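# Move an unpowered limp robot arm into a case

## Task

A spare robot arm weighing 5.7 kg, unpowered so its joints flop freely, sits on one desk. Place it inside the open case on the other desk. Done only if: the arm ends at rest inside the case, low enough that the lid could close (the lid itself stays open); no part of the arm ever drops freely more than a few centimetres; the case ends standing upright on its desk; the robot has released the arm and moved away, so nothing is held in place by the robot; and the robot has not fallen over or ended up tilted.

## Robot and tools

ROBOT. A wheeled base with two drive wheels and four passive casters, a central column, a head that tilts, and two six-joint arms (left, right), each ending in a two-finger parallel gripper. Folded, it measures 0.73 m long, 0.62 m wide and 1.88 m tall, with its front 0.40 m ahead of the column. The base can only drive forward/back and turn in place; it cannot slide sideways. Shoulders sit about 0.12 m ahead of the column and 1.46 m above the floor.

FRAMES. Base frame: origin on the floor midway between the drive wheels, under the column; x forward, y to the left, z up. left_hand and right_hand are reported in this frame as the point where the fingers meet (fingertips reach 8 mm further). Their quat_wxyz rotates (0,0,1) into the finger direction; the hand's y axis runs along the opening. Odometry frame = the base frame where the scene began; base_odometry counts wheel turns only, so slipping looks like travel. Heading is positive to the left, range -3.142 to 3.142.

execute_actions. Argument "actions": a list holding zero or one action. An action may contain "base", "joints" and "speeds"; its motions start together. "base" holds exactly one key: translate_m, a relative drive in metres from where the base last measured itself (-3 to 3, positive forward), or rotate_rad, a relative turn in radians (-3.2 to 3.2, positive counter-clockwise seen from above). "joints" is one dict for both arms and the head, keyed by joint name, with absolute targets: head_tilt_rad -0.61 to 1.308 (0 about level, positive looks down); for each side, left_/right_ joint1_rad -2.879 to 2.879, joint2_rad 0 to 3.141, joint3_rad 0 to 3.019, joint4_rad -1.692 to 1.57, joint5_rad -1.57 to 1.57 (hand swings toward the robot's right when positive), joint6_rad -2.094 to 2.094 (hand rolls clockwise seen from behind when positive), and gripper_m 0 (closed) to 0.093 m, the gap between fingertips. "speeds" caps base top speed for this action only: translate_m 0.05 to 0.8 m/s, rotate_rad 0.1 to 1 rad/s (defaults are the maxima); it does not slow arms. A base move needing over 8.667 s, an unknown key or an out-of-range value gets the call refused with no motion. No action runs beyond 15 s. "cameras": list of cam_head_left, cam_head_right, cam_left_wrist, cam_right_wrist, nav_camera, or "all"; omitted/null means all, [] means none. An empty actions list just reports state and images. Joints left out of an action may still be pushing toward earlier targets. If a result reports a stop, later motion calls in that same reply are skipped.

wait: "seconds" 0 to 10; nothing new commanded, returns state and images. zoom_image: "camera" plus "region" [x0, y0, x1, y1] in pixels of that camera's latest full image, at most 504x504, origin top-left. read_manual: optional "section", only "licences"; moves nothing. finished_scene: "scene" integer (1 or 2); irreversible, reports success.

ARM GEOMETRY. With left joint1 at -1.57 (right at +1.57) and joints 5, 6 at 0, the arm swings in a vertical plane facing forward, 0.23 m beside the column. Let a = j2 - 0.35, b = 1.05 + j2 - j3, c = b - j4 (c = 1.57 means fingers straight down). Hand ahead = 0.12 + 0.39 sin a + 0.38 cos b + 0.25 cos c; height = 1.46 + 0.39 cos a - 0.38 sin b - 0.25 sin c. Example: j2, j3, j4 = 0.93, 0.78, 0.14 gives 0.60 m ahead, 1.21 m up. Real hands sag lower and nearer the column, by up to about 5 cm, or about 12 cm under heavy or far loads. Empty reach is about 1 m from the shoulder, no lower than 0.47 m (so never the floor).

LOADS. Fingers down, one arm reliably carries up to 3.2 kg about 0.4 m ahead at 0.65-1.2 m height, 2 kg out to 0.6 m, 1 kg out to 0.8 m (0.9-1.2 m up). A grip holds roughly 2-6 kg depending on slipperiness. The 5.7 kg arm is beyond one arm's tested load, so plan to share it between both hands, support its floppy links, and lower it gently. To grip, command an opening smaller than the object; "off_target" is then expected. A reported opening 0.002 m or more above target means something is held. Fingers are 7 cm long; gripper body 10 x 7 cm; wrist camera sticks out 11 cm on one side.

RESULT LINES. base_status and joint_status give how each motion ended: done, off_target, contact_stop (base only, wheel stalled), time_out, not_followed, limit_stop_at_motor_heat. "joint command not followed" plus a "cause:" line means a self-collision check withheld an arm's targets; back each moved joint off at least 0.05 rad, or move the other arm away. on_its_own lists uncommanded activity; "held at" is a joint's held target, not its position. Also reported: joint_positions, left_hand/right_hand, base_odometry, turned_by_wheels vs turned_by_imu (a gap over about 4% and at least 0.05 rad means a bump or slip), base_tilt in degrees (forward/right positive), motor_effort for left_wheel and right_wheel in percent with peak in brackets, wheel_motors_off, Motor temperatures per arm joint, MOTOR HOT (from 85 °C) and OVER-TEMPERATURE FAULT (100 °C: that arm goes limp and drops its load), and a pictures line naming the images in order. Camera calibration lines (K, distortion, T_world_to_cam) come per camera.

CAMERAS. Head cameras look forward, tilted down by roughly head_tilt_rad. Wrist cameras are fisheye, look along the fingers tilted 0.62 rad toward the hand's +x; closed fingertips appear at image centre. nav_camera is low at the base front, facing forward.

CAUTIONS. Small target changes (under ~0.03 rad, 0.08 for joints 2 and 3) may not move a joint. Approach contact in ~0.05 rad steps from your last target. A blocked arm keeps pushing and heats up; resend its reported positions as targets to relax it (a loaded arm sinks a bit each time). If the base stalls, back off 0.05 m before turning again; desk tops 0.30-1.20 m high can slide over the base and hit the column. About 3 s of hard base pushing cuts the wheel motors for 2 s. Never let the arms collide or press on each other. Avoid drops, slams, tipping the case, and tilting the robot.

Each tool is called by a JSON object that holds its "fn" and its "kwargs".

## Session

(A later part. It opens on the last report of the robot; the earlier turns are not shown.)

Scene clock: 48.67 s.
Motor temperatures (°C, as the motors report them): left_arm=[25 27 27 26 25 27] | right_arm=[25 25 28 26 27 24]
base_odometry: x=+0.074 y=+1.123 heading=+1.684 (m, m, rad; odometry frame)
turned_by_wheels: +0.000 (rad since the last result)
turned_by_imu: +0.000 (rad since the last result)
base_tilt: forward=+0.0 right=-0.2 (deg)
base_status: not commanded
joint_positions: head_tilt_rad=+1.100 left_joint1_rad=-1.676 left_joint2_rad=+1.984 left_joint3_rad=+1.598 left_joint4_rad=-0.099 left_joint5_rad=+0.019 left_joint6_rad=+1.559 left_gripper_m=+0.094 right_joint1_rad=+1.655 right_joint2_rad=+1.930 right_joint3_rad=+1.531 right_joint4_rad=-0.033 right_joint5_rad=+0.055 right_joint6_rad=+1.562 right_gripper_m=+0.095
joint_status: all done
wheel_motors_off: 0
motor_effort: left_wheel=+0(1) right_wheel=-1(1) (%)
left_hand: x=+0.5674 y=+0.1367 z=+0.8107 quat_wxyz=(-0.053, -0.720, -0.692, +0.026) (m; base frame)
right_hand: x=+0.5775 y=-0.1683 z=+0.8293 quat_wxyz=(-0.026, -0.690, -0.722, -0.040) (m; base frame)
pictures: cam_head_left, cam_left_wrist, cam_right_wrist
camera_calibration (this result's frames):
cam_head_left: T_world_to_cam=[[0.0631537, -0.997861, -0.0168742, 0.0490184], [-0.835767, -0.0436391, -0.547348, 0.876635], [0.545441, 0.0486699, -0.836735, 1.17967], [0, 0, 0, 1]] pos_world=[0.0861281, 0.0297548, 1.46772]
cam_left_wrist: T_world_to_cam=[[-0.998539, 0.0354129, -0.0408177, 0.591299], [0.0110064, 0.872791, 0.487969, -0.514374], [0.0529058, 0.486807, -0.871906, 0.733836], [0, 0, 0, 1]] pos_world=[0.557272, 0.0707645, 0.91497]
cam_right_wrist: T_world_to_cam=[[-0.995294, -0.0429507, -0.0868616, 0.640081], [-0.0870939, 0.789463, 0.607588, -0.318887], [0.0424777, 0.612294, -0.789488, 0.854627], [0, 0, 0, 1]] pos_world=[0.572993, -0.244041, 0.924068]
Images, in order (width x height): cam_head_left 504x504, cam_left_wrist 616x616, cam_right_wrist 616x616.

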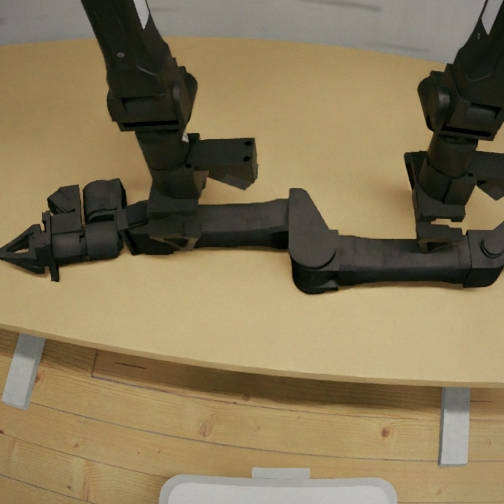

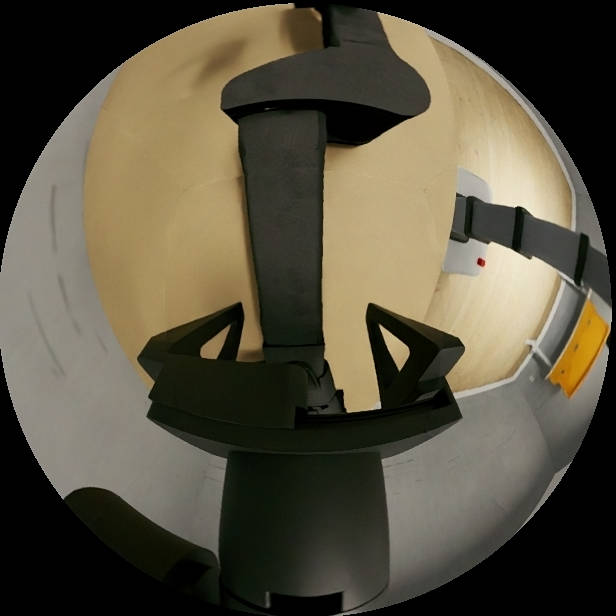

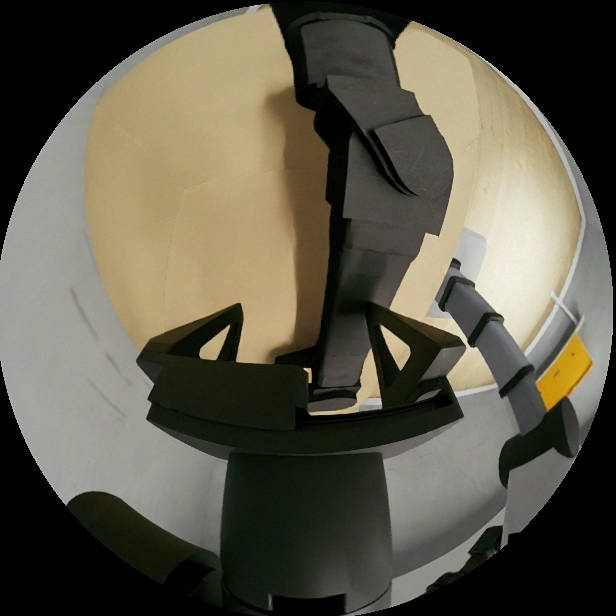

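{"fn": "execute_actions", "kwargs": {"actions": [{"joints":{"right_joint2_rad":1.8,"right_joint3_rad":1.3}}], "cameras": []}}

{"fn": "execute_actions", "kwargs": {"actions": [{"joints":{"right_joint2_rad":1.9,"right_joint3_rad":1.36,"left_joint2_rad":2.04,"left_joint3_rad":1.6}}], "cameras": ["cam_right_wrist"]}}

{"fn": "execute_actions", "kwargs": {"actions": [{"joints":{"right_joint2_rad":1.99,"right_joint3_rad":1.44}}], "cameras": ["cam_head_left","cam_left_wrist","cam_right_wrist"]}}

Scene clock: 51.23 s.
Motor temperatures (°C, as the motors report them): left_arm=[25 27 27 26 25 27] | right_arm=[25 25 28 26 27 24]
base_odometry: x=+0.074 y=+1.123 heading=+1.684 (m, m, rad; odometry frame)
turned_by_wheels: +0.000 (rad since the last result)
turned_by_imu: +0.000 (rad since the last result)
base_tilt: forward=-0.1 right=-0.3 (deg)
base_status: not commanded
joint_positions: head_tilt_rad=+1.100 left_joint1_rad=-1.676 left_joint2_rad=+1.984 left_joint3_rad=+1.598 left_joint4_rad=-0.099 left_joint5_rad=+0.019 left_joint6_rad=+1.559 left_gripper_m=+0.094 right_joint1_rad=+1.655 right_joint2_rad=+1.821 right_joint3_rad=+1.299 right_joint4_rad=-0.033 right_joint5_rad=+0.055 right_joint6_rad=+1.562 right_gripper_m=+0.095
joint_status: all done
wheel_motors_off: 0
motor_effort: left_wheel=+0(0) right_wheel=+0(1) (%)
left_hand: x=+0.5674 y=+0.1367 z=+0.8107 quat_wxyz=(-0.053, -0.720, -0.692, +0.026) (m; base frame)
right_hand: x=+0.4988 y=-0.1744 z=+0.8670 quat_wxyz=(+0.017, -0.688, -0.726, +0.004) (m; base frame)
pictures: none
No camera images: the call's "cameras" was empty. Leave "cameras" out to get every camera's image.

Scene clock: 52.10 s.
Motor temperatures (°C, as the motors report them): left_arm=[25 27 27 26 25 27] | right_arm=[25 25 27 26 27 24]
base_odometry: x=+0.074 y=+1.123 heading=+1.684 (m, m, rad; odometry frame)
turned_by_wheels: +0.000 (rad since the last result)
turned_by_imu: +0.000 (rad since the last result)
base_tilt: forward=+0.0 right=-0.2 (deg)
base_status: not commanded
joint_positions: head_tilt_rad=+1.100 left_joint1_rad=-1.676 left_joint2_rad=+2.006 left_joint3_rad=+1.601 left_joint4_rad=-0.098 left_joint5_rad=+0.019 left_joint6_rad=+1.560 left_gripper_m=+0.094 right_joint1_rad=+1.655 right_joint2_rad=+1.878 right_joint3_rad=+1.361 right_joint4_rad=-0.033 right_joint5_rad=+0.055 right_joint6_rad=+1.562 right_gripper_m=+0.095
joint_status: all done
wheel_motors_off: 0
motor_effort: left_wheel=+0(1) right_wheel=-1(1) (%)
left_hand: x=+0.5544 y=+0.1365 z=+0.8009 quat_wxyz=(-0.046, -0.720, -0.691, +0.032) (m; base frame)
right_hand: x=+0.5035 y=-0.1726 z=+0.8454 quat_wxyz=(+0.015, -0.688, -0.725, +0.003) (m; base frame)
pictures: cam_right_wrist
camera_calibration (this result's frames):
cam_right_wrist: T_world_to_cam=[[-0.998198, -0.0516239, 0.0305872, 0.468325], [-0.0222649, 0.792004, 0.610109, -0.366053], [-0.0557215, 0.608329, -0.791727, 0.923733], [0, 0, 0, 1]] pos_world=[0.510803, -0.247841, 0.940351]
Images, in order (width x height): cam_right_wrist 616x616.

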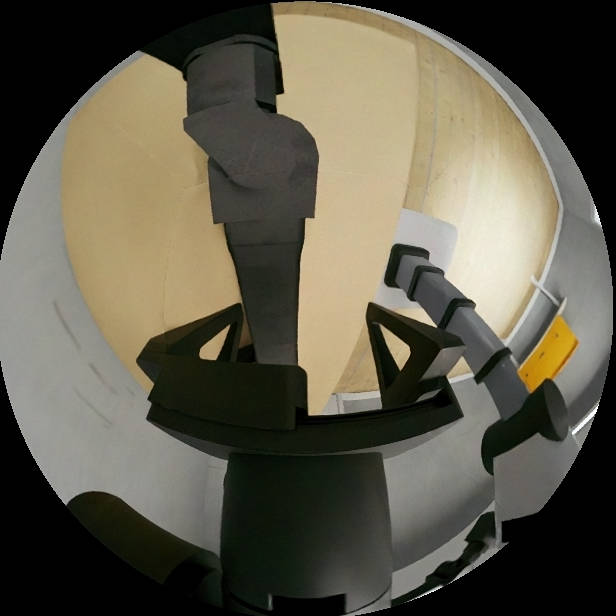

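Scene clock: 52.83 s.
Motor temperatures (°C, as the motors report them): left_arm=[25 27 27 26 25 27] | right_arm=[25 25 27 26 27 24]
base_odometry: x=+0.074 y=+1.123 heading=+1.684 (m, m, rad; odometry frame)
turned_by_wheels: +0.000 (rad since the last result)
turned_by_imu: +0.000 (rad since the last result)
base_tilt: forward=-0.1 right=-0.3 (deg)
base_status: not commanded
joint_positions: head_tilt_rad=+1.100 left_joint1_rad=-1.676 left_joint2_rad=+2.006 left_joint3_rad=+1.601 left_joint4_rad=-0.098 left_joint5_rad=+0.019 left_joint6_rad=+1.560 left_gripper_m=+0.094 right_joint1_rad=+1.655 right_joint2_rad=+1.955 right_joint3_rad=+1.449 right_joint4_rad=-0.026 right_joint5_rad=+0.055 right_joint6_rad=+1.562 right_gripper_m=+0.095
joint_status: all done
wheel_motors_off: 0
motor_effort: left_wheel=+0(0) right_wheel=-1(1) (%)
left_hand: x=+0.5544 y=+0.1365 z=+0.8009 quat_wxyz=(-0.046, -0.720, -0.691, +0.032) (m; base frame)
right_hand: x=+0.5120 y=-0.1701 z=+0.8158 quat_wxyz=(+0.009, -0.689, -0.725, -0.004) (m; base frame)
pictures: cam_head_left, cam_left_wrist, cam_right_wrist
camera_calibration (this result's frames):
cam_head_left: T_world_to_cam=[[0.0631537, -0.997861, -0.0168742, 0.0490184], [-0.835767, -0.0436391, -0.547348, 0.876635], [0.545441, 0.0486699, -0.836735, 1.17967], [0, 0, 0, 1]] pos_world=[0.0861281, 0.0297548, 1.46772]
cam_left_wrist: T_world_to_cam=[[-0.999025, 0.0383076, -0.0219604, 0.562668], [0.0227069, 0.872241, 0.488549, -0.516175], [0.0378699, 0.487573, -0.87226, 0.734644], [0, 0, 0, 1]] pos_world=[0.546019, 0.0704814, 0.905334]
cam_right_wrist: T_world_to_cam=[[-0.998664, -0.0499879, 0.0130976, 0.492626], [-0.0316205, 0.791604, 0.610215, -0.345172], [-0.0408715, 0.608986, -0.792127, 0.892097], [0, 0, 0, 1]] pos_world=[0.517515, -0.24541, 0.910831]
Images, in order (width x height): cam_head_left 504x504, cam_left_wrist 616x616, cam_right_wrist 616x616.

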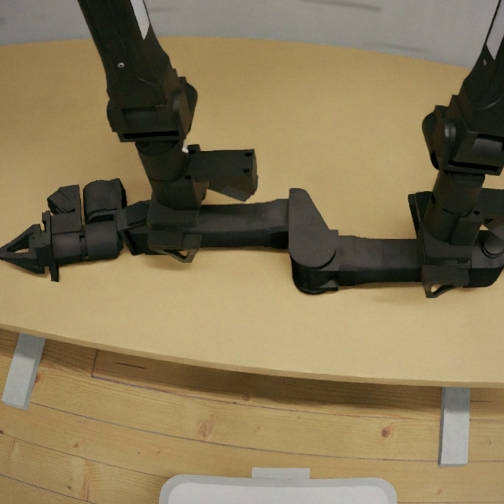

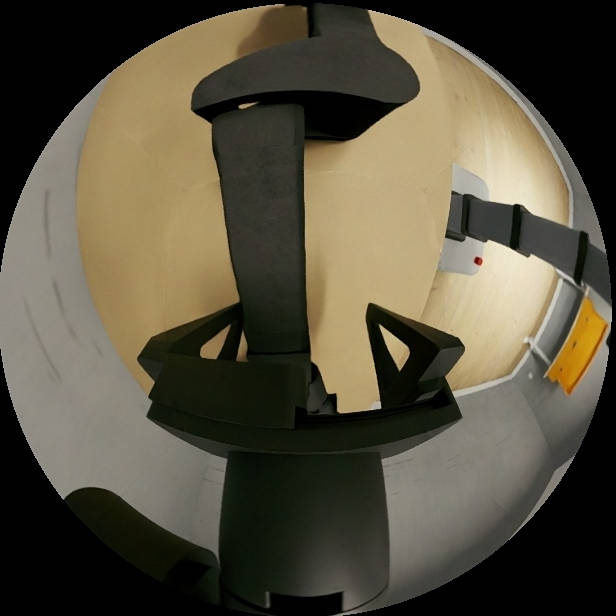

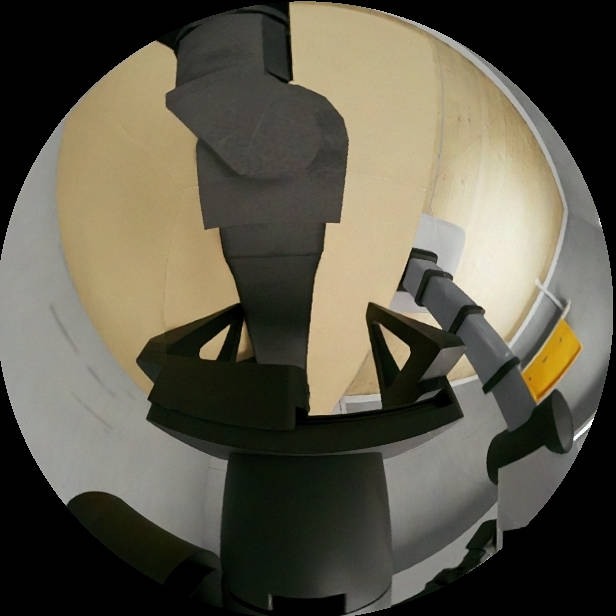

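Both straddle. Lower the right a little more and close.

{"fn": "execute_actions", "kwargs": {"actions": [{"joints":{"right_joint2_rad":2.05,"right_joint3_rad":1.48,"left_joint2_rad":2.06,"left_joint3_rad":1.63}}], "cameras": []}}

{"fn": "execute_actions", "kwargs": {"actions": [{"joints":{"left_gripper_m":0.0,"right_gripper_m":0.0}}], "cameras": ["cam_head_left"]}}

Scene clock: 54.93 s.
Motor temperatures (°C, as the motors report them): left_arm=[25 27 27 26 25 27] | right_arm=[25 25 27 26 27 24]
base_odometry: x=+0.074 y=+1.123 heading=+1.684 (m, m, rad; odometry frame)
turned_by_wheels: +0.000 (rad since the last result)
turned_by_imu: +0.000 (rad since the last result)
base_tilt: forward=-0.1 right=-0.3 (deg)
base_status: not commanded
joint_positions: head_tilt_rad=+1.100 left_joint1_rad=-1.676 left_joint2_rad=+2.023 left_joint3_rad=+1.626 left_joint4_rad=-0.098 left_joint5_rad=+0.019 left_joint6_rad=+1.560 left_gripper_m=+0.094 right_joint1_rad=+1.655 right_joint2_rad=+1.999 right_joint3_rad=+1.496 right_joint4_rad=-0.021 right_joint5_rad=+0.055 right_joint6_rad=+1.562 right_gripper_m=+0.095
joint_status: all done
wheel_motors_off: 0
motor_effort: left_wheel=-1(1) right_wheel=-1(2) (%)
left_hand: x=+0.5590 y=+0.1358 z=+0.7950 quat_wxyz=(-0.049, -0.720, -0.691, +0.030) (m; base frame)
right_hand: x=+0.5135 y=-0.1688 z=+0.7987 quat_wxyz=(+0.006, -0.689, -0.725, -0.006) (m; base frame)
pictures: none
No camera images: the call's "cameras" was empty. Leave "cameras" out to get every camera's image.

Scene clock: 55.67 s.
Motor temperatures (°C, as the motors report them): left_arm=[25 27 27 26 25 27] | right_arm=[25 25 27 26 27 24]
base_odometry: x=+0.074 y=+1.123 heading=+1.684 (m, m, rad; odometry frame)
turned_by_wheels: +0.000 (rad since the last result)
turned_by_imu: +0.000 (rad since the last result)
base_tilt: forward=+0.0 right=-0.2 (deg)
base_status: not commanded
joint_positions: head_tilt_rad=+1.100 left_joint1_rad=-1.676 left_joint2_rad=+2.023 left_joint3_rad=+1.649 left_joint4_rad=-0.099 left_joint5_rad=+0.020 left_joint6_rad=+1.560 left_gripper_m=+0.046 right_joint1_rad=+1.655 right_joint2_rad=+2.000 right_joint3_rad=+1.512 right_joint4_rad=-0.014 right_joint5_rad=+0.055 right_joint6_rad=+1.565 right_gripper_m=+0.055
joint_status: left_gripper_m off_target (ended at +0.046, target +0.000); right_gripper_m off_target (ended at +0.055, target +0.000)
wheel_motors_off: 0
motor_effort: left_wheel=-1(4) right_wheel=-1(3) (%)
left_hand: x=+0.5735 y=+0.1347 z=+0.7965 quat_wxyz=(-0.057, -0.720, -0.691, +0.022) (m; base frame)
right_hand: x=+0.5249 y=-0.1683 z=+0.7986 quat_wxyz=(-0.001, -0.690, -0.723, -0.015) (m; base frame)
pictures: cam_head_left
camera_calibration (this result's frames):
cam_head_left: T_world_to_cam=[[0.0631537, -0.997861, -0.0168742, 0.0490184], [-0.835767, -0.0436391, -0.547348, 0.876635], [0.545441, 0.0486699, -0.836735, 1.17967], [0, 0, 0, 1]] pos_world=[0.0861281, 0.0297548, 1.46772]
Images, in order (width x height): cam_head_left 504x504.

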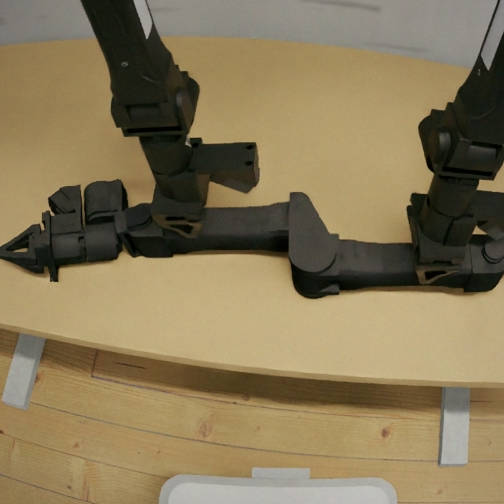

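{"fn": "execute_actions", "kwargs": {"actions": [{"joints":{"right_joint2_rad":1.69,"right_joint3_rad":1.24,"right_joint4_rad":-0.06,"left_joint2_rad":1.69,"left_joint3_rad":1.34,"left_joint4_rad":-0.15}}], "cameras": ["cam_head_left"]}}

{"fn": "execute_actions", "kwargs": {"actions": [{"joints":{"right_joint2_rad":1.3,"right_joint3_rad":0.95,"right_joint4_rad":-0.17,"left_joint2_rad":1.3,"left_joint3_rad":1.03,"left_joint4_rad":-0.25}}], "cameras": ["cam_head_left","nav_camera"]}}

Scene clock: 60.13 s.
Motor temperatures (°C, as the motors report them): left_arm=[25 27 27 26 25 27] | right_arm=[25 26 27 26 27 24]
base_odometry: x=+0.074 y=+1.123 heading=+1.684 (m, m, rad; odometry frame)
turned_by_wheels: +0.000 (rad since the last result)
turned_by_imu: -0.001 (rad since the last result)
base_tilt: forward=+0.0 right=-0.2 (deg)
base_status: not commanded
joint_positions: head_tilt_rad=+1.100 left_joint1_rad=-1.676 left_joint2_rad=+1.664 left_joint3_rad=+1.341 left_joint4_rad=-0.148 left_joint5_rad=+0.020 left_joint6_rad=+1.558 left_gripper_m=+0.001 right_joint1_rad=+1.642 right_joint2_rad=+1.857 right_joint3_rad=+1.253 right_joint4_rad=-0.051 right_joint5_rad=+0.063 right_joint6_rad=+1.515 right_gripper_m=+0.054
joint_status: right_joint2_rad time_out (moved -0.143 of -0.310); the others done
wheel_motors_off: 0
on_its_own: right_joint2_rad reads +1.857 and still pushes toward +1.690 since a time_out; left_gripper_m moved -0.046 to your old target +0.000
motor_effort: left_wheel=+1(5) right_wheel=+1(5) (%)
left_hand: x=+0.5834 y=+0.1467 z=+0.9364 quat_wxyz=(-0.058, -0.719, -0.692, +0.022) (m; base frame)
right_hand: x=+0.4449 y=-0.1864 z=+0.8560 quat_wxyz=(+0.046, -0.670, -0.740, +0.046) (m; base frame)
pictures: cam_head_left
camera_calibration (this result's frames):
cam_head_left: T_world_to_cam=[[0.0631537, -0.997861, -0.0168742, 0.0490184], [-0.835767, -0.0436391, -0.547348, 0.876635], [0.545441, 0.0486699, -0.836735, 1.17967], [0, 0, 0, 1]] pos_world=[0.0861281, 0.0297548, 1.46772]
Images, in order (width x height): cam_head_left 504x504.

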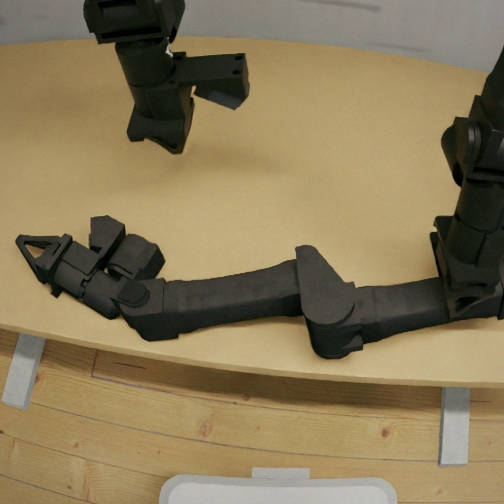

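not run: a stop came earlier in this reply.

{"fn": "execute_actions", "kwargs": {"actions": [{"joints":{"right_joint2_rad":2.02,"right_joint3_rad":1.53,"right_joint4_rad":-0.02,"left_gripper_m":0.093}}], "cameras": ["cam_head_left","cam_left_wrist"]}}

Scene clock: 62.13 s.
Motor temperatures (°C, as the motors report them): left_arm=[25 27 27 26 25 27] | right_arm=[25 26 27 26 27 24]
base_odometry: x=+0.074 y=+1.123 heading=+1.684 (m, m, rad; odometry frame)
turned_by_wheels: +0.000 (rad since the last result)
turned_by_imu: +0.000 (rad since the last result)
base_tilt: forward=-0.1 right=-0.2 (deg)
base_status: not commanded
joint_positions: head_tilt_rad=+1.100 left_joint1_rad=-1.676 left_joint2_rad=+1.664 left_joint3_rad=+1.341 left_joint4_rad=-0.148 left_joint5_rad=+0.020 left_joint6_rad=+1.558 left_gripper_m=+0.093 right_joint1_rad=+1.634 right_joint2_rad=+1.987 right_joint3_rad=+1.444 right_joint4_rad=-0.052 right_joint5_rad=+0.062 right_joint6_rad=+1.507 right_gripper_m=+0.054
joint_status: all done
wheel_motors_off: 0
motor_effort: left_wheel=+1(2) right_wheel=+3(5) (%)
left_hand: x=+0.5834 y=+0.1467 z=+0.9364 quat_wxyz=(-0.058, -0.719, -0.692, +0.022) (m; base frame)
right_hand: x=+0.4823 y=-0.1878 z=+0.8031 quat_wxyz=(+0.023, -0.671, -0.741, +0.027) (m; base frame)
pictures: cam_head_left, cam_left_wrist
camera_calibration (this result's frames):
cam_head_left: T_world_to_cam=[[0.0631537, -0.997861, -0.0168742, 0.0490184], [-0.835767, -0.0436391, -0.547348, 0.876635], [0.545441, 0.0486699, -0.836735, 1.17967], [0, 0, 0, 1]] pos_world=[0.0861281, 0.0297548, 1.46772]
cam_left_wrist: T_world_to_cam=[[-0.99793, 0.0336876, -0.0547829, 0.624939], [0.00281187, 0.873872, 0.486148, -0.578248], [0.0642504, 0.484988, -0.872158, 0.831649], [0, 0, 0, 1]] pos_world=[0.571838, 0.0809228, 1.04068]
Images, in order (width x height): cam_head_left 504x504, cam_left_wrist 616x616.

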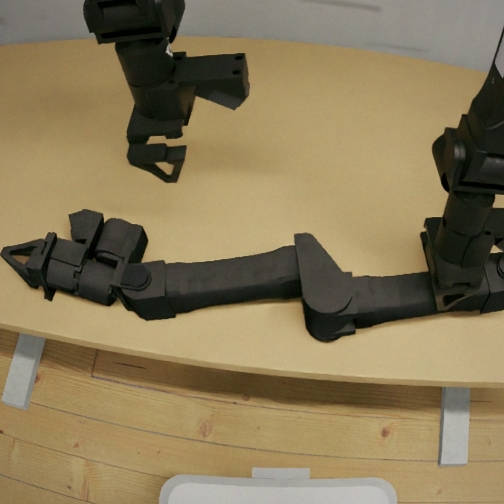

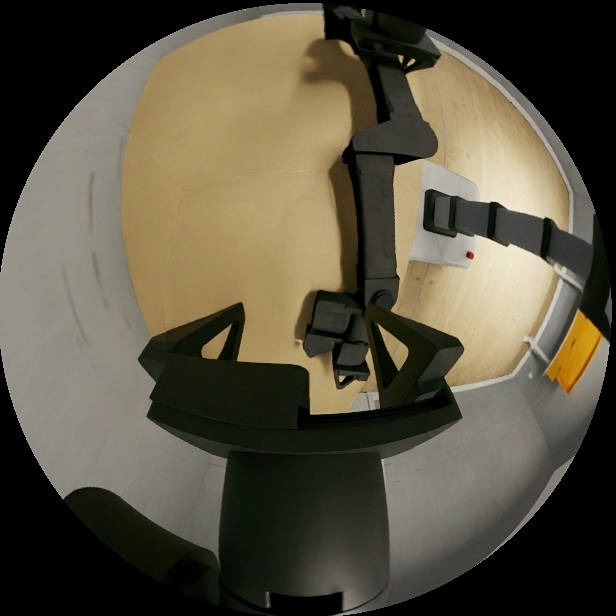

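{"fn": "execute_actions", "kwargs": {"actions": [{"joints":{"left_joint1_rad":-1.71,"left_joint2_rad":1.8,"left_joint3_rad":1.19,"left_joint4_rad":0.09}}], "cameras": ["cam_head_left","cam_left_wrist"]}}

Scene clock: 64.87 s.
Motor temperatures (°C, as the motors report them): left_arm=[25 27 27 26 25 27] | right_arm=[25 26 28 26 27 24]
base_odometry: x=+0.074 y=+1.123 heading=+1.684 (m, m, rad; odometry frame)
turned_by_wheels: +0.000 (rad since the last result)
turned_by_imu: -0.001 (rad since the last result)
base_tilt: forward=+0.0 right=-0.3 (deg)
base_status: not commanded
joint_positions: head_tilt_rad=+1.100 left_joint1_rad=-1.711 left_joint2_rad=+1.821 left_joint3_rad=+1.189 left_joint4_rad=+0.075 left_joint5_rad=+0.020 left_joint6_rad=+1.559 left_gripper_m=+0.093 right_joint1_rad=+1.634 right_joint2_rad=+1.987 right_joint3_rad=+1.444 right_joint4_rad=-0.052 right_joint5_rad=+0.062 right_joint6_rad=+1.507 right_gripper_m=+0.054
joint_status: all done
wheel_motors_off: 0
motor_effort: left_wheel=+1(2) right_wheel=+3(4) (%)
left_hand: x=+0.4536 y=+0.1237 z=+0.8741 quat_wxyz=(-0.037, -0.726, -0.684, +0.062) (m; base frame)
right_hand: x=+0.4823 y=-0.1878 z=+0.8031 quat_wxyz=(+0.023, -0.671, -0.741, +0.027) (m; base frame)
pictures: cam_head_left, cam_left_wrist
camera_calibration (this result's frames):
cam_head_left: T_world_to_cam=[[0.0631537, -0.997861, -0.0168742, 0.0490184], [-0.835767, -0.0436391, -0.547348, 0.876635], [0.545441, 0.0486699, -0.836735, 1.17967], [0, 0, 0, 1]] pos_world=[0.0861281, 0.0297548, 1.46772]
cam_left_wrist: T_world_to_cam=[[-0.997727, 0.0604412, 0.0297942, 0.415455], [0.0673679, 0.884496, 0.461659, -0.53671], [0.00155045, 0.462617, -0.886557, 0.84053], [0, 0, 0, 1]] pos_world=[0.449365, 0.0607635, 0.980577]
Images, in order (width x height): cam_head_left 504x504, cam_left_wrist 616x616.

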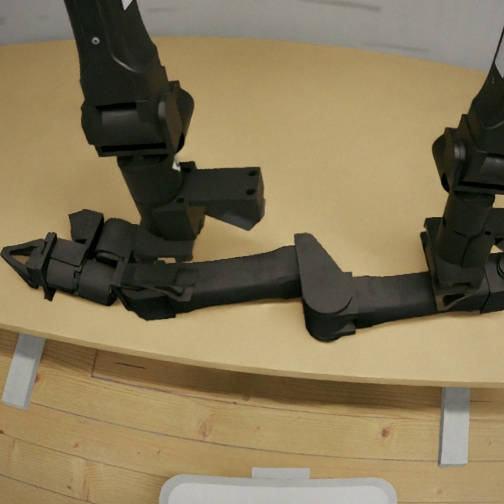

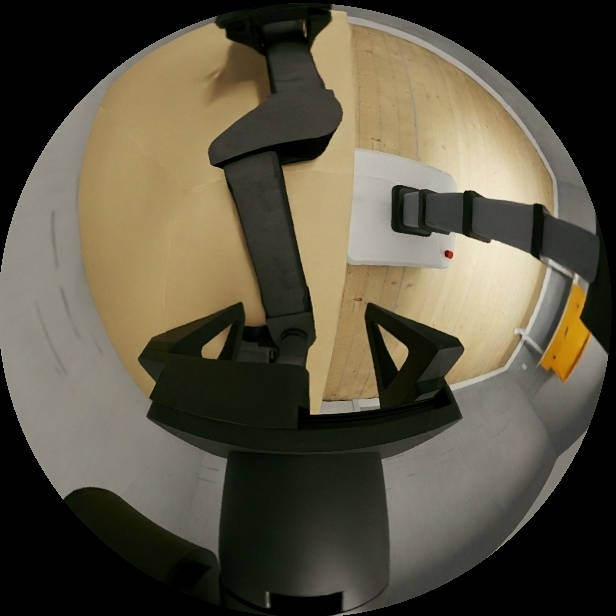

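{"fn": "execute_actions", "kwargs": {"actions": [{"joints":{"left_joint1_rad":-1.8,"left_joint5_rad":-0.1}}], "cameras": []}}

{"fn": "execute_actions", "kwargs": {"actions": [{"joints":{"left_joint2_rad":1.94,"left_joint3_rad":1.33}}], "cameras": ["cam_head_left","cam_left_wrist"]}}

Scene clock: 67.53 s.
Motor temperatures (°C, as the motors report them): left_arm=[25 27 27 26 25 27] | right_arm=[25 26 28 26 27 24]
base_odometry: x=+0.074 y=+1.123 heading=+1.684 (m, m, rad; odometry frame)
turned_by_wheels: +0.000 (rad since the last result)
turned_by_imu: -0.001 (rad since the last result)
base_tilt: forward=+0.1 right=-0.2 (deg)
base_status: not commanded
joint_positions: head_tilt_rad=+1.100 left_joint1_rad=-1.807 left_joint2_rad=+1.821 left_joint3_rad=+1.189 left_joint4_rad=+0.075 left_joint5_rad=-0.097 left_joint6_rad=+1.559 left_gripper_m=+0.093 right_joint1_rad=+1.634 right_joint2_rad=+1.987 right_joint3_rad=+1.444 right_joint4_rad=-0.052 right_joint5_rad=+0.061 right_joint6_rad=+1.507 right_gripper_m=+0.054
joint_status: all done
wheel_motors_off: 0
motor_effort: left_wheel=+1(1) right_wheel=+4(4) (%)
left_hand: x=+0.4495 y=+0.0773 z=+0.8820 quat_wxyz=(-0.027, -0.744, -0.666, +0.047) (m; base frame)
right_hand: x=+0.4823 y=-0.1877 z=+0.8031 quat_wxyz=(+0.023, -0.671, -0.741, +0.027) (m; base frame)
pictures: none
No camera images: the call's "cameras" was empty. Leave "cameras" out to get every camera's image.

Scene clock: 68.40 s.
Motor temperatures (°C, as the motors report them): left_arm=[25 27 27 26 25 27] | right_arm=[25 26 28 26 27 24]
base_odometry: x=+0.074 y=+1.123 heading=+1.684 (m, m, rad; odometry frame)
turned_by_wheels: +0.000 (rad since the last result)
turned_by_imu: +0.000 (rad since the last result)
base_tilt: forward=+0.0 right=-0.2 (deg)
base_status: not commanded
joint_positions: head_tilt_rad=+1.100 left_joint1_rad=-1.807 left_joint2_rad=+1.921 left_joint3_rad=+1.330 left_joint4_rad=+0.080 left_joint5_rad=-0.097 left_joint6_rad=+1.559 left_gripper_m=+0.093 right_joint1_rad=+1.634 right_joint2_rad=+1.987 right_joint3_rad=+1.444 right_joint4_rad=-0.052 right_joint5_rad=+0.061 right_joint6_rad=+1.507 right_gripper_m=+0.054
joint_status: all done
wheel_motors_off: 0
motor_effort: left_wheel=+1(1) right_wheel=+4(3) (%)
left_hand: x=+0.4775 y=+0.0658 z=+0.8431 quat_wxyz=(-0.045, -0.742, -0.668, +0.032) (m; base frame)
right_hand: x=+0.4823 y=-0.1877 z=+0.8031 quat_wxyz=(+0.023, -0.671, -0.741, +0.027) (m; base frame)
pictures: cam_head_left, cam_left_wrist
camera_calibration (this result's frames):
cam_head_left: T_world_to_cam=[[0.0631537, -0.997861, -0.0168742, 0.0490185], [-0.835767, -0.0436391, -0.547348, 0.876635], [0.545441, 0.0486699, -0.836735, 1.17967], [0, 0, 0, 1]] pos_world=[0.0861281, 0.0297548, 1.46772]
cam_left_wrist: T_world_to_cam=[[-0.994563, 0.101213, -0.0244839, 0.485307], [0.0762639, 0.868066, 0.490555, -0.500304], [0.0709044, 0.486021, -0.871066, 0.792164], [0, 0, 0, 1]] pos_world=[0.464656, 0.000168838, 0.947336]
Images, in order (width x height): cam_head_left 504x504, cam_left_wrist 616x616.

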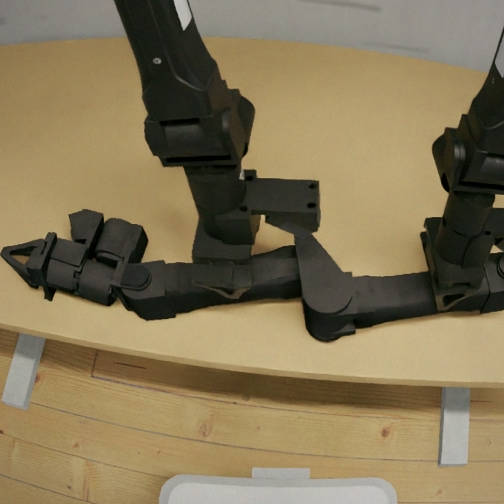

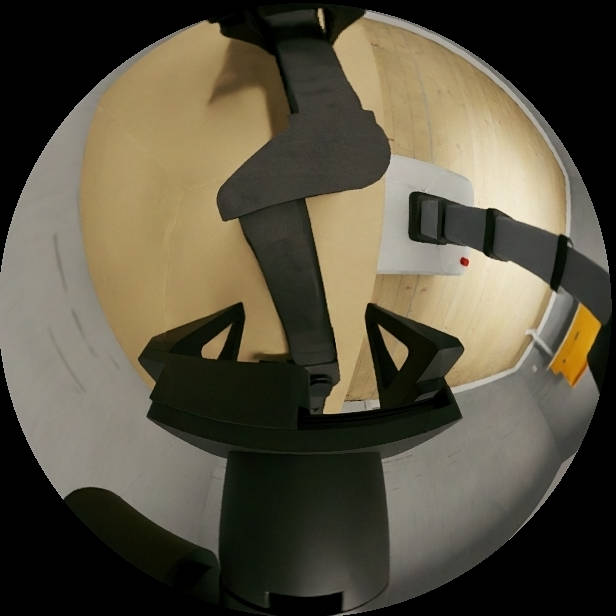

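{"fn": "execute_actions", "kwargs": {"actions": [{"joints":{"left_joint1_rad":-1.75,"left_joint5_rad":-0.06,"left_joint2_rad":2.08,"left_joint3_rad":1.44}}], "cameras": []}}

{"fn": "execute_actions", "kwargs": {"actions": [{"joints":{"left_joint2_rad":2.14,"left_joint3_rad":1.46,"right_joint2_rad":2.08,"right_joint3_rad":1.47}}], "cameras": ["cam_head_left","cam_left_wrist"]}}

Scene clock: 70.90 s.
Motor temperatures (°C, as the motors report them): left_arm=[25 27 27 26 25 27] | right_arm=[25 26 28 26 27 24]
base_odometry: x=+0.074 y=+1.123 heading=+1.684 (m, m, rad; odometry frame)
turned_by_wheels: +0.000 (rad since the last result)
turned_by_imu: +0.000 (rad since the last result)
base_tilt: forward=+0.0 right=-0.3 (deg)
base_status: not commanded
joint_positions: head_tilt_rad=+1.100 left_joint1_rad=-1.742 left_joint2_rad=+2.059 left_joint3_rad=+1.447 left_joint4_rad=+0.091 left_joint5_rad=-0.062 left_joint6_rad=+1.560 left_gripper_m=+0.093 right_joint1_rad=+1.634 right_joint2_rad=+1.988 right_joint3_rad=+1.444 right_joint4_rad=-0.052 right_joint5_rad=+0.061 right_joint6_rad=+1.508 right_gripper_m=+0.054
joint_status: all done
wheel_motors_off: 0
motor_effort: left_wheel=+1(2) right_wheel=+4(4) (%)
left_hand: x=+0.4670 y=+0.1009 z=+0.7844 quat_wxyz=(-0.033, -0.732, -0.680, +0.029) (m; base frame)
right_hand: x=+0.4818 y=-0.1877 z=+0.8028 quat_wxyz=(+0.023, -0.671, -0.741, +0.027) (m; base frame)
pictures: none
No camera images: the call's "cameras" was empty. Leave "cameras" out to get every camera's image.

Scene clock: 71.47 s.
Motor temperatures (°C, as the motors report them): left_arm=[25 27 27 26 25 27] | right_arm=[25 26 28 26 27 24]
base_odometry: x=+0.074 y=+1.123 heading=+1.684 (m, m, rad; odometry frame)
turned_by_wheels: +0.000 (rad since the last result)
turned_by_imu: +0.000 (rad since the last result)
base_tilt: forward=+0.0 right=-0.2 (deg)
base_status: not commanded
joint_positions: head_tilt_rad=+1.100 left_joint1_rad=-1.742 left_joint2_rad=+2.084 left_joint3_rad=+1.472 left_joint4_rad=+0.096 left_joint5_rad=-0.062 left_joint6_rad=+1.560 left_gripper_m=+0.093 right_joint1_rad=+1.634 right_joint2_rad=+1.993 right_joint3_rad=+1.439 right_joint4_rad=-0.050 right_joint5_rad=+0.061 right_joint6_rad=+1.513 right_gripper_m=+0.054
joint_status: all done
wheel_motors_off: 0
motor_effort: left_wheel=+0(1) right_wheel=+2(4) (%)
left_hand: x=+0.4658 y=+0.0996 z=+0.7746 quat_wxyz=(-0.034, -0.732, -0.680, +0.028) (m; base frame)
right_hand: x=+0.4760 y=-0.1878 z=+0.8012 quat_wxyz=(+0.026, -0.673, -0.739, +0.030) (m; base frame)
pictures: cam_head_left, cam_left_wrist
camera_calibration (this result's frames):
cam_head_left: T_world_to_cam=[[0.0631537, -0.997861, -0.0168742, 0.0490184], [-0.835767, -0.0436391, -0.547348, 0.876635], [0.545441, 0.0486699, -0.836735, 1.17967], [0, 0, 0, 1]] pos_world=[0.0861281, 0.0297548, 1.46772]
cam_left_wrist: T_world_to_cam=[[-0.997332, 0.0718611, -0.0128551, 0.463754], [0.0553412, 0.859083, 0.508835, -0.498655], [0.047609, 0.506766, -0.860768, 0.71773], [0, 0, 0, 1]] pos_world=[0.455943, 0.0313392, 0.877494]
Images, in order (width x height): cam_head_left 504x504, cam_left_wrist 616x616.

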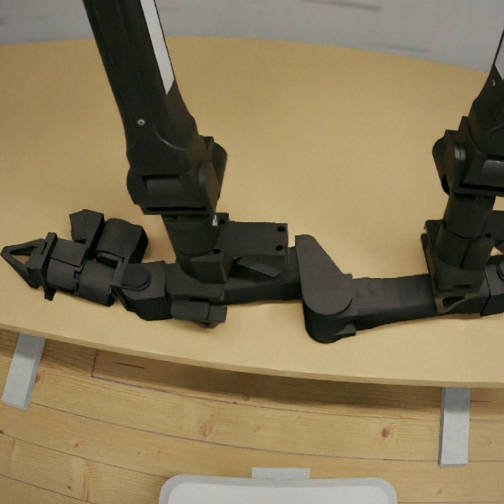

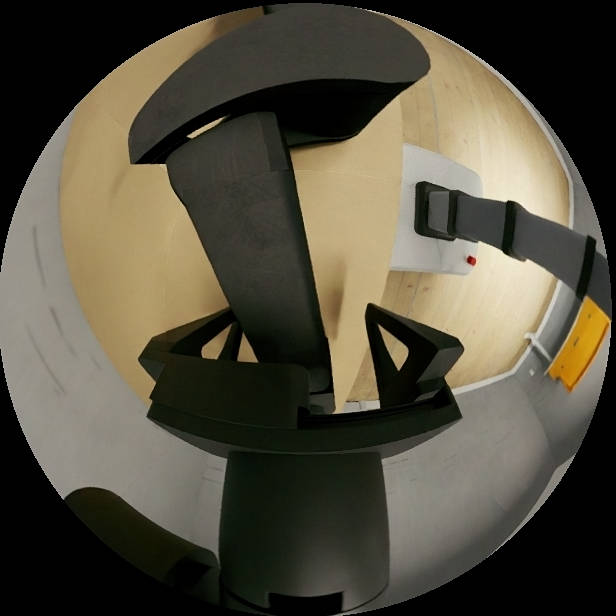

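{"fn": "execute_actions", "kwargs": {"actions": [{"joints":{"left_gripper_m":0,"right_gripper_m":0.093}}], "cameras": []}}

{"fn": "execute_actions", "kwargs": {"actions": [{"joints":{"right_joint2_rad":2.16,"right_joint3_rad":1.5,"right_joint4_rad":0.05}}], "cameras": ["cam_right_wrist"]}}

{"fn": "execute_actions", "kwargs": {"actions": [{"joints":{"right_gripper_m":0}}], "cameras": []}}

Scene clock: 73.77 s.
Motor temperatures (°C, as the motors report them): left_arm=[25 27 27 26 25 27] | right_arm=[25 26 28 26 27 24]
base_odometry: x=+0.074 y=+1.123 heading=+1.684 (m, m, rad; odometry frame)
turned_by_wheels: +0.000 (rad since the last result)
turned_by_imu: +0.000 (rad since the last result)
base_tilt: forward=-0.1 right=-0.3 (deg)
base_status: not commanded
joint_positions: head_tilt_rad=+1.100 left_joint1_rad=-1.742 left_joint2_rad=+2.084 left_joint3_rad=+1.495 left_joint4_rad=+0.105 left_joint5_rad=-0.063 left_joint6_rad=+1.552 left_gripper_m=+0.057 right_joint1_rad=+1.644 right_joint2_rad=+2.062 right_joint3_rad=+1.471 right_joint4_rad=-0.026 right_joint5_rad=+0.056 right_joint6_rad=+1.558 right_gripper_m=+0.093
joint_status: left_gripper_m off_target (ended at +0.057, target +0.000); the others done
wheel_motors_off: 0
motor_effort: left_wheel=-2(2) right_wheel=-1(2) (%)
left_hand: x=+0.4825 y=+0.0982 z=+0.7742 quat_wxyz=(-0.045, -0.728, -0.684, +0.017) (m; base frame)
right_hand: x=+0.4551 y=-0.1779 z=+0.7762 quat_wxyz=(+0.035, -0.687, -0.726, +0.030) (m; base frame)
pictures: none
No camera images: the call's "cameras" was empty. Leave "cameras" out to get every camera's image.

Scene clock: 74.43 s.
Motor temperatures (°C, as the motors report them): left_arm=[25 27 27 26 25 27] | right_arm=[25 26 28 26 27 24]
base_odometry: x=+0.074 y=+1.123 heading=+1.684 (m, m, rad; odometry frame)
turned_by_wheels: +0.000 (rad since the last result)
turned_by_imu: +0.000 (rad since the last result)
base_tilt: forward=+0.0 right=-0.2 (deg)
base_status: not commanded
joint_positions: head_tilt_rad=+1.100 left_joint1_rad=-1.742 left_joint2_rad=+2.084 left_joint3_rad=+1.495 left_joint4_rad=+0.105 left_joint5_rad=-0.063 left_joint6_rad=+1.552 left_gripper_m=+0.057 right_joint1_rad=+1.657 right_joint2_rad=+2.115 right_joint3_rad=+1.504 right_joint4_rad=+0.049 right_joint5_rad=+0.060 right_joint6_rad=+1.558 right_gripper_m=+0.093
joint_status: all done
wheel_motors_off: 0
motor_effort: left_wheel=-1(2) right_wheel=-1(2) (%)
left_hand: x=+0.4823 y=+0.0983 z=+0.7742 quat_wxyz=(-0.045, -0.728, -0.684, +0.017) (m; base frame)
right_hand: x=+0.4572 y=-0.1675 z=+0.7565 quat_wxyz=(+0.018, -0.686, -0.727, +0.008) (m; base frame)
pictures: cam_right_wrist
camera_calibration (this result's frames):
cam_right_wrist: T_world_to_cam=[[-0.997471, -0.0565511, 0.0430469, 0.414446], [-0.0188648, 0.794637, 0.606792, -0.315488], [-0.0685214, 0.604445, -0.793694, 0.854416], [0, 0, 0, 1]] pos_world=[0.465992, -0.242312, 0.85174]
Images, in order (width x height): cam_right_wrist 616x616.

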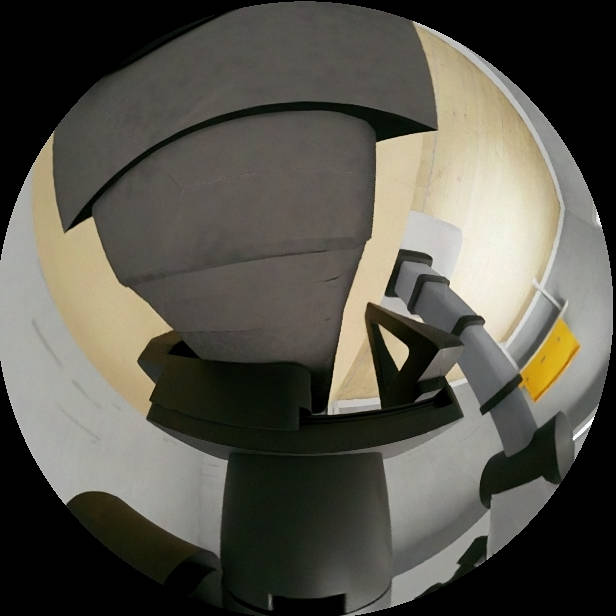

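Scene clock: 75.13 s.
Motor temperatures (°C, as the motors report them): left_arm=[25 27 27 26 25 27] | right_arm=[25 26 28 26 27 24]
base_odometry: x=+0.074 y=+1.123 heading=+1.684 (m, m, rad; odometry frame)
turned_by_wheels: +0.000 (rad since the last result)
turned_by_imu: +0.000 (rad since the last result)
base_tilt: forward=-0.1 right=-0.2 (deg)
base_status: not commanded
joint_positions: head_tilt_rad=+1.100 left_joint1_rad=-1.742 left_joint2_rad=+2.084 left_joint3_rad=+1.493 left_joint4_rad=+0.105 left_joint5_rad=-0.062 left_joint6_rad=+1.553 left_gripper_m=+0.057 right_joint1_rad=+1.657 right_joint2_rad=+2.115 right_joint3_rad=+1.520 right_joint4_rad=+0.056 right_joint5_rad=+0.061 right_joint6_rad=+1.543 right_gripper_m=+0.053
joint_status: right_gripper_m off_target (ended at +0.053, target +0.000)
wheel_motors_off: 0
motor_effort: left_wheel=-1(1) right_wheel=-3(3) (%)
left_hand: x=+0.4813 y=+0.0982 z=+0.7742 quat_wxyz=(-0.045, -0.729, -0.683, +0.018) (m; base frame)
right_hand: x=+0.4692 y=-0.1664 z=+0.7559 quat_wxyz=(+0.010, -0.681, -0.732, +0.000) (m; base frame)
pictures: none
No camera images: the call's "cameras" was empty. Leave "cameras" out to get every camera's image.

Small lift test.

{"fn": "execute_actions", "kwargs": {"actions": [{"joints":{"right_joint2_rad":1.85,"right_joint3_rad":1.33,"right_joint4_rad":0.02,"left_joint2_rad":1.85,"left_joint3_rad":1.33,"left_joint4_rad":0.05}}], "cameras": ["cam_head_left"]}}

Scene clock: 77.93 s.
Motor temperatures (°C, as the motors report them): left_arm=[25 27 27 26 25 27] | right_arm=[25 26 28 26 27 24]
base_odometry: x=+0.074 y=+1.123 heading=+1.684 (m, m, rad; odometry frame)
turned_by_wheels: +0.000 (rad since the last result)
turned_by_imu: -0.001 (rad since the last result)
base_tilt: forward=+0.0 right=-0.2 (deg)
base_status: not commanded
joint_positions: head_tilt_rad=+1.100 left_joint1_rad=-1.752 left_joint2_rad=+1.946 left_joint3_rad=+1.344 left_joint4_rad=+0.047 left_joint5_rad=-0.058 left_joint6_rad=+1.555 left_gripper_m=+0.057 right_joint1_rad=+1.662 right_joint2_rad=+1.978 right_joint3_rad=+1.352 right_joint4_rad=+0.019 right_joint5_rad=+0.055 right_joint6_rad=+1.563 right_gripper_m=+0.053
joint_status: all done
wheel_motors_off: 0
motor_effort: left_wheel=+1(4) right_wheel=+0(5) (%)
left_hand: x=+0.4652 y=+0.1000 z=+0.8277 quat_wxyz=(-0.024, -0.733, -0.678, +0.045) (m; base frame)
right_hand: x=+0.4471 y=-0.1668 z=+0.8099 quat_wxyz=(+0.037, -0.685, -0.727, +0.021) (m; base frame)
pictures: cam_head_left
camera_calibration (this result's frames):
cam_head_left: T_world_to_cam=[[0.0631537, -0.997861, -0.0168742, 0.0490184], [-0.835767, -0.0436391, -0.547348, 0.876635], [0.545441, 0.0486699, -0.836735, 1.17967], [0, 0, 0, 1]] pos_world=[0.0861281, 0.0297548, 1.46772]
Images, in order (width x height): cam_head_left 504x504.

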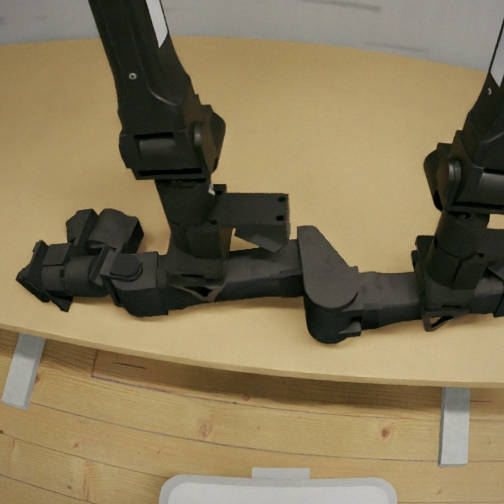

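{"fn": "execute_actions", "kwargs": {"actions": [{"joints":{"right_joint2_rad":1.45,"right_joint3_rad":1.03,"right_joint4_rad":-0.05,"left_joint2_rad":1.45,"left_joint3_rad":1.03,"left_joint4_rad":-0.02}}], "cameras": ["cam_head_left"]}}

{"fn": "execute_actions", "kwargs": {"actions": [{"joints":{"right_joint2_rad":0.95,"right_joint3_rad":0.72,"right_joint4_rad":-0.2,"left_joint2_rad":0.95,"left_joint3_rad":0.72,"left_joint4_rad":-0.17}}], "cameras": ["cam_head_left","nav_camera"]}}

Scene clock: 82.30 s.
Motor temperatures (°C, as the motors report them): left_arm=[25 28 27 26 25 27] | right_arm=[25 27 28 26 27 24]
base_odometry: x=+0.074 y=+1.123 heading=+1.684 (m, m, rad; odometry frame)
turned_by_wheels: +0.000 (rad since the last result)
turned_by_imu: -0.001 (rad since the last result)
base_tilt: forward=+0.0 right=-0.3 (deg)
base_status: not commanded
joint_positions: head_tilt_rad=+1.100 left_joint1_rad=-1.780 left_joint2_rad=+1.572 left_joint3_rad=+1.033 left_joint4_rad=-0.018 left_joint5_rad=-0.044 left_joint6_rad=+1.526 left_gripper_m=+0.057 right_joint1_rad=+1.679 right_joint2_rad=+1.593 right_joint3_rad=+1.031 right_joint4_rad=-0.044 right_joint5_rad=+0.076 right_joint6_rad=+1.559 right_gripper_m=+0.053
joint_status: right_joint2_rad time_out (moved -0.384 of -0.528); the others done
wheel_motors_off: 0
on_its_own: right_joint2_rad reads +1.593 and still pushes toward +1.450 since a time_out
motor_effort: left_wheel=+0(3) right_wheel=-1(4) (%)
left_hand: x=+0.4653 y=+0.1019 z=+0.9693 quat_wxyz=(-0.035, -0.727, -0.683, +0.060) (m; base frame)
right_hand: x=+0.4521 y=-0.1708 z=+0.9542 quat_wxyz=(+0.034, -0.680, -0.732, +0.023) (m; base frame)
pictures: cam_head_left
camera_calibration (this result's frames):
cam_head_left: T_world_to_cam=[[0.0631537, -0.997861, -0.0168742, 0.0490184], [-0.835767, -0.0436391, -0.547348, 0.876635], [0.545441, 0.0486699, -0.836735, 1.17967], [0, 0, 0, 1]] pos_world=[0.0861281, 0.0297548, 1.46772]
Images, in order (width x height): cam_head_left 504x504.

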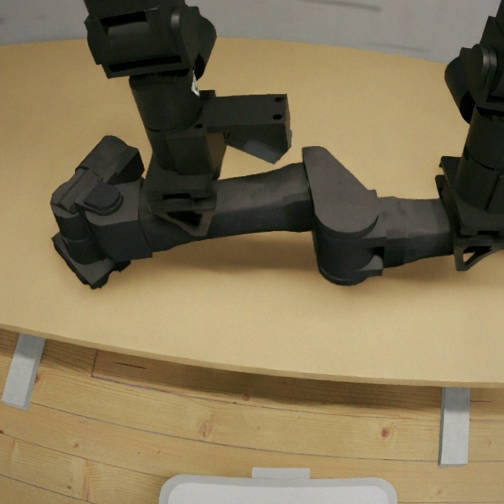

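not run: a stop came earlier in this reply.

{"fn": "execute_actions", "kwargs": {"actions": [{"joints":{"right_joint2_rad":0.9,"right_joint3_rad":0.75,"right_joint4_rad":-0.2,"left_joint2_rad":0.92,"left_joint3_rad":0.75,"left_joint4_rad":-0.17}}], "cameras": ["cam_head_left","nav_camera"]}}

Scene clock: 85.87 s.
Motor temperatures (°C, as the motors report them): left_arm=[25 28 27 26 26 27] | right_arm=[25 28 28 26 27 24]
base_odometry: x=+0.074 y=+1.123 heading=+1.684 (m, m, rad; odometry frame)
turned_by_wheels: +0.000 (rad since the last result)
turned_by_imu: -0.001 (rad since the last result)
base_tilt: forward=-0.1 right=-0.2 (deg)
base_status: not commanded
joint_positions: head_tilt_rad=+1.100 left_joint1_rad=-1.829 left_joint2_rad=+1.013 left_joint3_rad=+0.722 left_joint4_rad=-0.179 left_joint5_rad=+0.001 left_joint6_rad=+1.494 left_gripper_m=+0.056 right_joint1_rad=+1.710 right_joint2_rad=+1.050 right_joint3_rad=+0.720 right_joint4_rad=-0.190 right_joint5_rad=+0.078 right_joint6_rad=+1.562 right_gripper_m=+0.053
joint_status: right_joint2_rad time_out (moved -0.543 of -0.693); the others done
wheel_motors_off: 0
on_its_own: right_joint2_rad reads +1.050 and still pushes toward +0.900 since a time_out
motor_effort: left_wheel=-1(5) right_wheel=+0(6) (%)
left_hand: x=+0.4556 y=+0.1059 z=+1.1550 quat_wxyz=(-0.097, -0.718, -0.686, +0.065) (m; base frame)
right_hand: x=+0.4458 y=-0.1738 z=+1.1315 quat_wxyz=(+0.013, -0.679, -0.734, -0.017) (m; base frame)
pictures: cam_head_left, nav_camera
camera_calibration (this result's frames):
cam_head_left: T_world_to_cam=[[0.0631537, -0.997861, -0.0168742, 0.0490184], [-0.835767, -0.0436391, -0.547348, 0.876635], [0.545441, 0.0486699, -0.836735, 1.17967], [0, 0, 0, 1]] pos_world=[0.0861281, 0.0297548, 1.46772]
Images, in order (width x height): cam_head_left 504x504, nav_camera 504x504.

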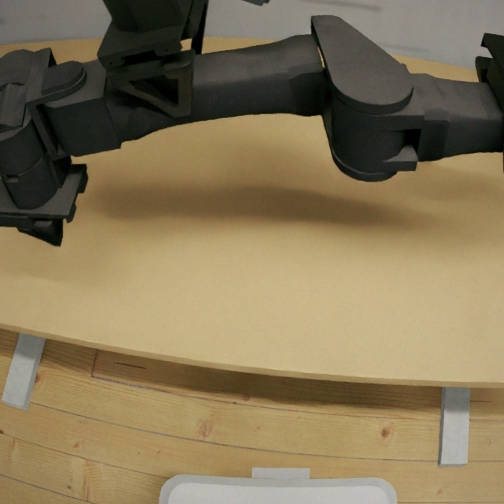

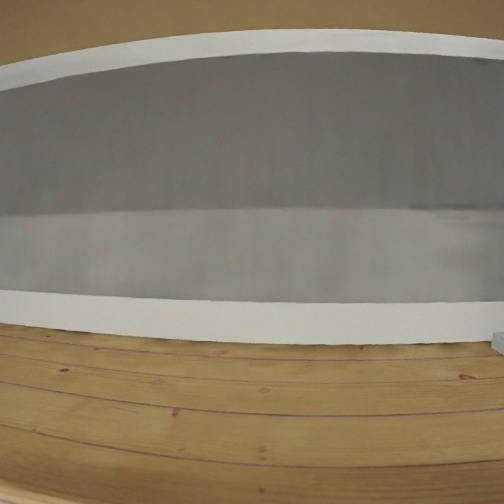

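{"fn": "execute_actions", "kwargs": {"actions": [{"base":{"translate_m":-1.1},"speeds":{"translate_m":0.3},"joints":{"right_joint2_rad":0.75,"right_joint3_rad":0.72,"right_joint4_rad":-0.3,"left_joint2_rad":0.82,"left_joint3_rad":0.72,"left_joint4_rad":-0.27}}], "cameras": []}}

{"fn": "execute_actions", "kwargs": {"actions": [{"base":{"rotate_rad":1.575},"speeds":{"rotate_rad":0.4}}], "cameras": []}}

{"fn": "execute_actions", "kwargs": {"actions": [{"base":{"translate_m":0.49},"speeds":{"translate_m":0.3}}], "cameras": []}}

{"fn": "execute_actions", "kwargs": {"actions": [{"base":{"rotate_rad":1.59},"speeds":{"rotate_rad":0.4},"joints":{"head_tilt_rad":0.6}}], "cameras": ["cam_head_left","nav_camera"]}}

Scene clock: 94.90 s.
Motor temperatures (°C, as the motors report them): left_arm=[25 29 27 26 30 28] | right_arm=[25 29 28 26 28 24]
base_odometry: x=+0.197 y=+0.030 heading=+1.682 (m, m, rad; odometry frame)
turned_by_wheels: -0.002 (rad since the last result)
turned_by_imu: -0.005 (rad since the last result)
base_tilt: forward=-0.1 right=-0.1 (deg)
base_status: done
joint_positions: head_tilt_rad=+1.100 left_joint1_rad=-1.850 left_joint2_rad=+0.921 left_joint3_rad=+0.691 left_joint4_rad=-0.272 left_joint5_rad=+0.023 left_joint6_rad=+1.479 left_gripper_m=+0.056 right_joint1_rad=+1.713 right_joint2_rad=+0.930 right_joint3_rad=+0.671 right_joint4_rad=-0.286 right_joint5_rad=+0.089 right_joint6_rad=+1.571 right_gripper_m=+0.053
joint_status: right_joint2_rad time_out (moved -0.120 of -0.300); the others done
wheel_motors_off: 0
on_its_own: right_joint2_rad reads +0.930 and still pushes toward +0.750 since a time_out
motor_effort: left_wheel=-1(29) right_wheel=+1(44) (%)
left_hand: x=+0.4400 y=+0.1013 z=+1.1832 quat_wxyz=(-0.096, -0.717, -0.685, +0.091) (m; base frame)
right_hand: x=+0.4295 y=-0.1799 z=+1.1651 quat_wxyz=(+0.018, -0.681, -0.732, -0.005) (m; base frame)
pictures: none
No camera images: the call's "cameras" was empty. Leave "cameras" out to get every camera's image.

not run: a stop came earlier in this reply.

not run: a stop came earlier in this reply.

not run: a stop came earlier in this reply.


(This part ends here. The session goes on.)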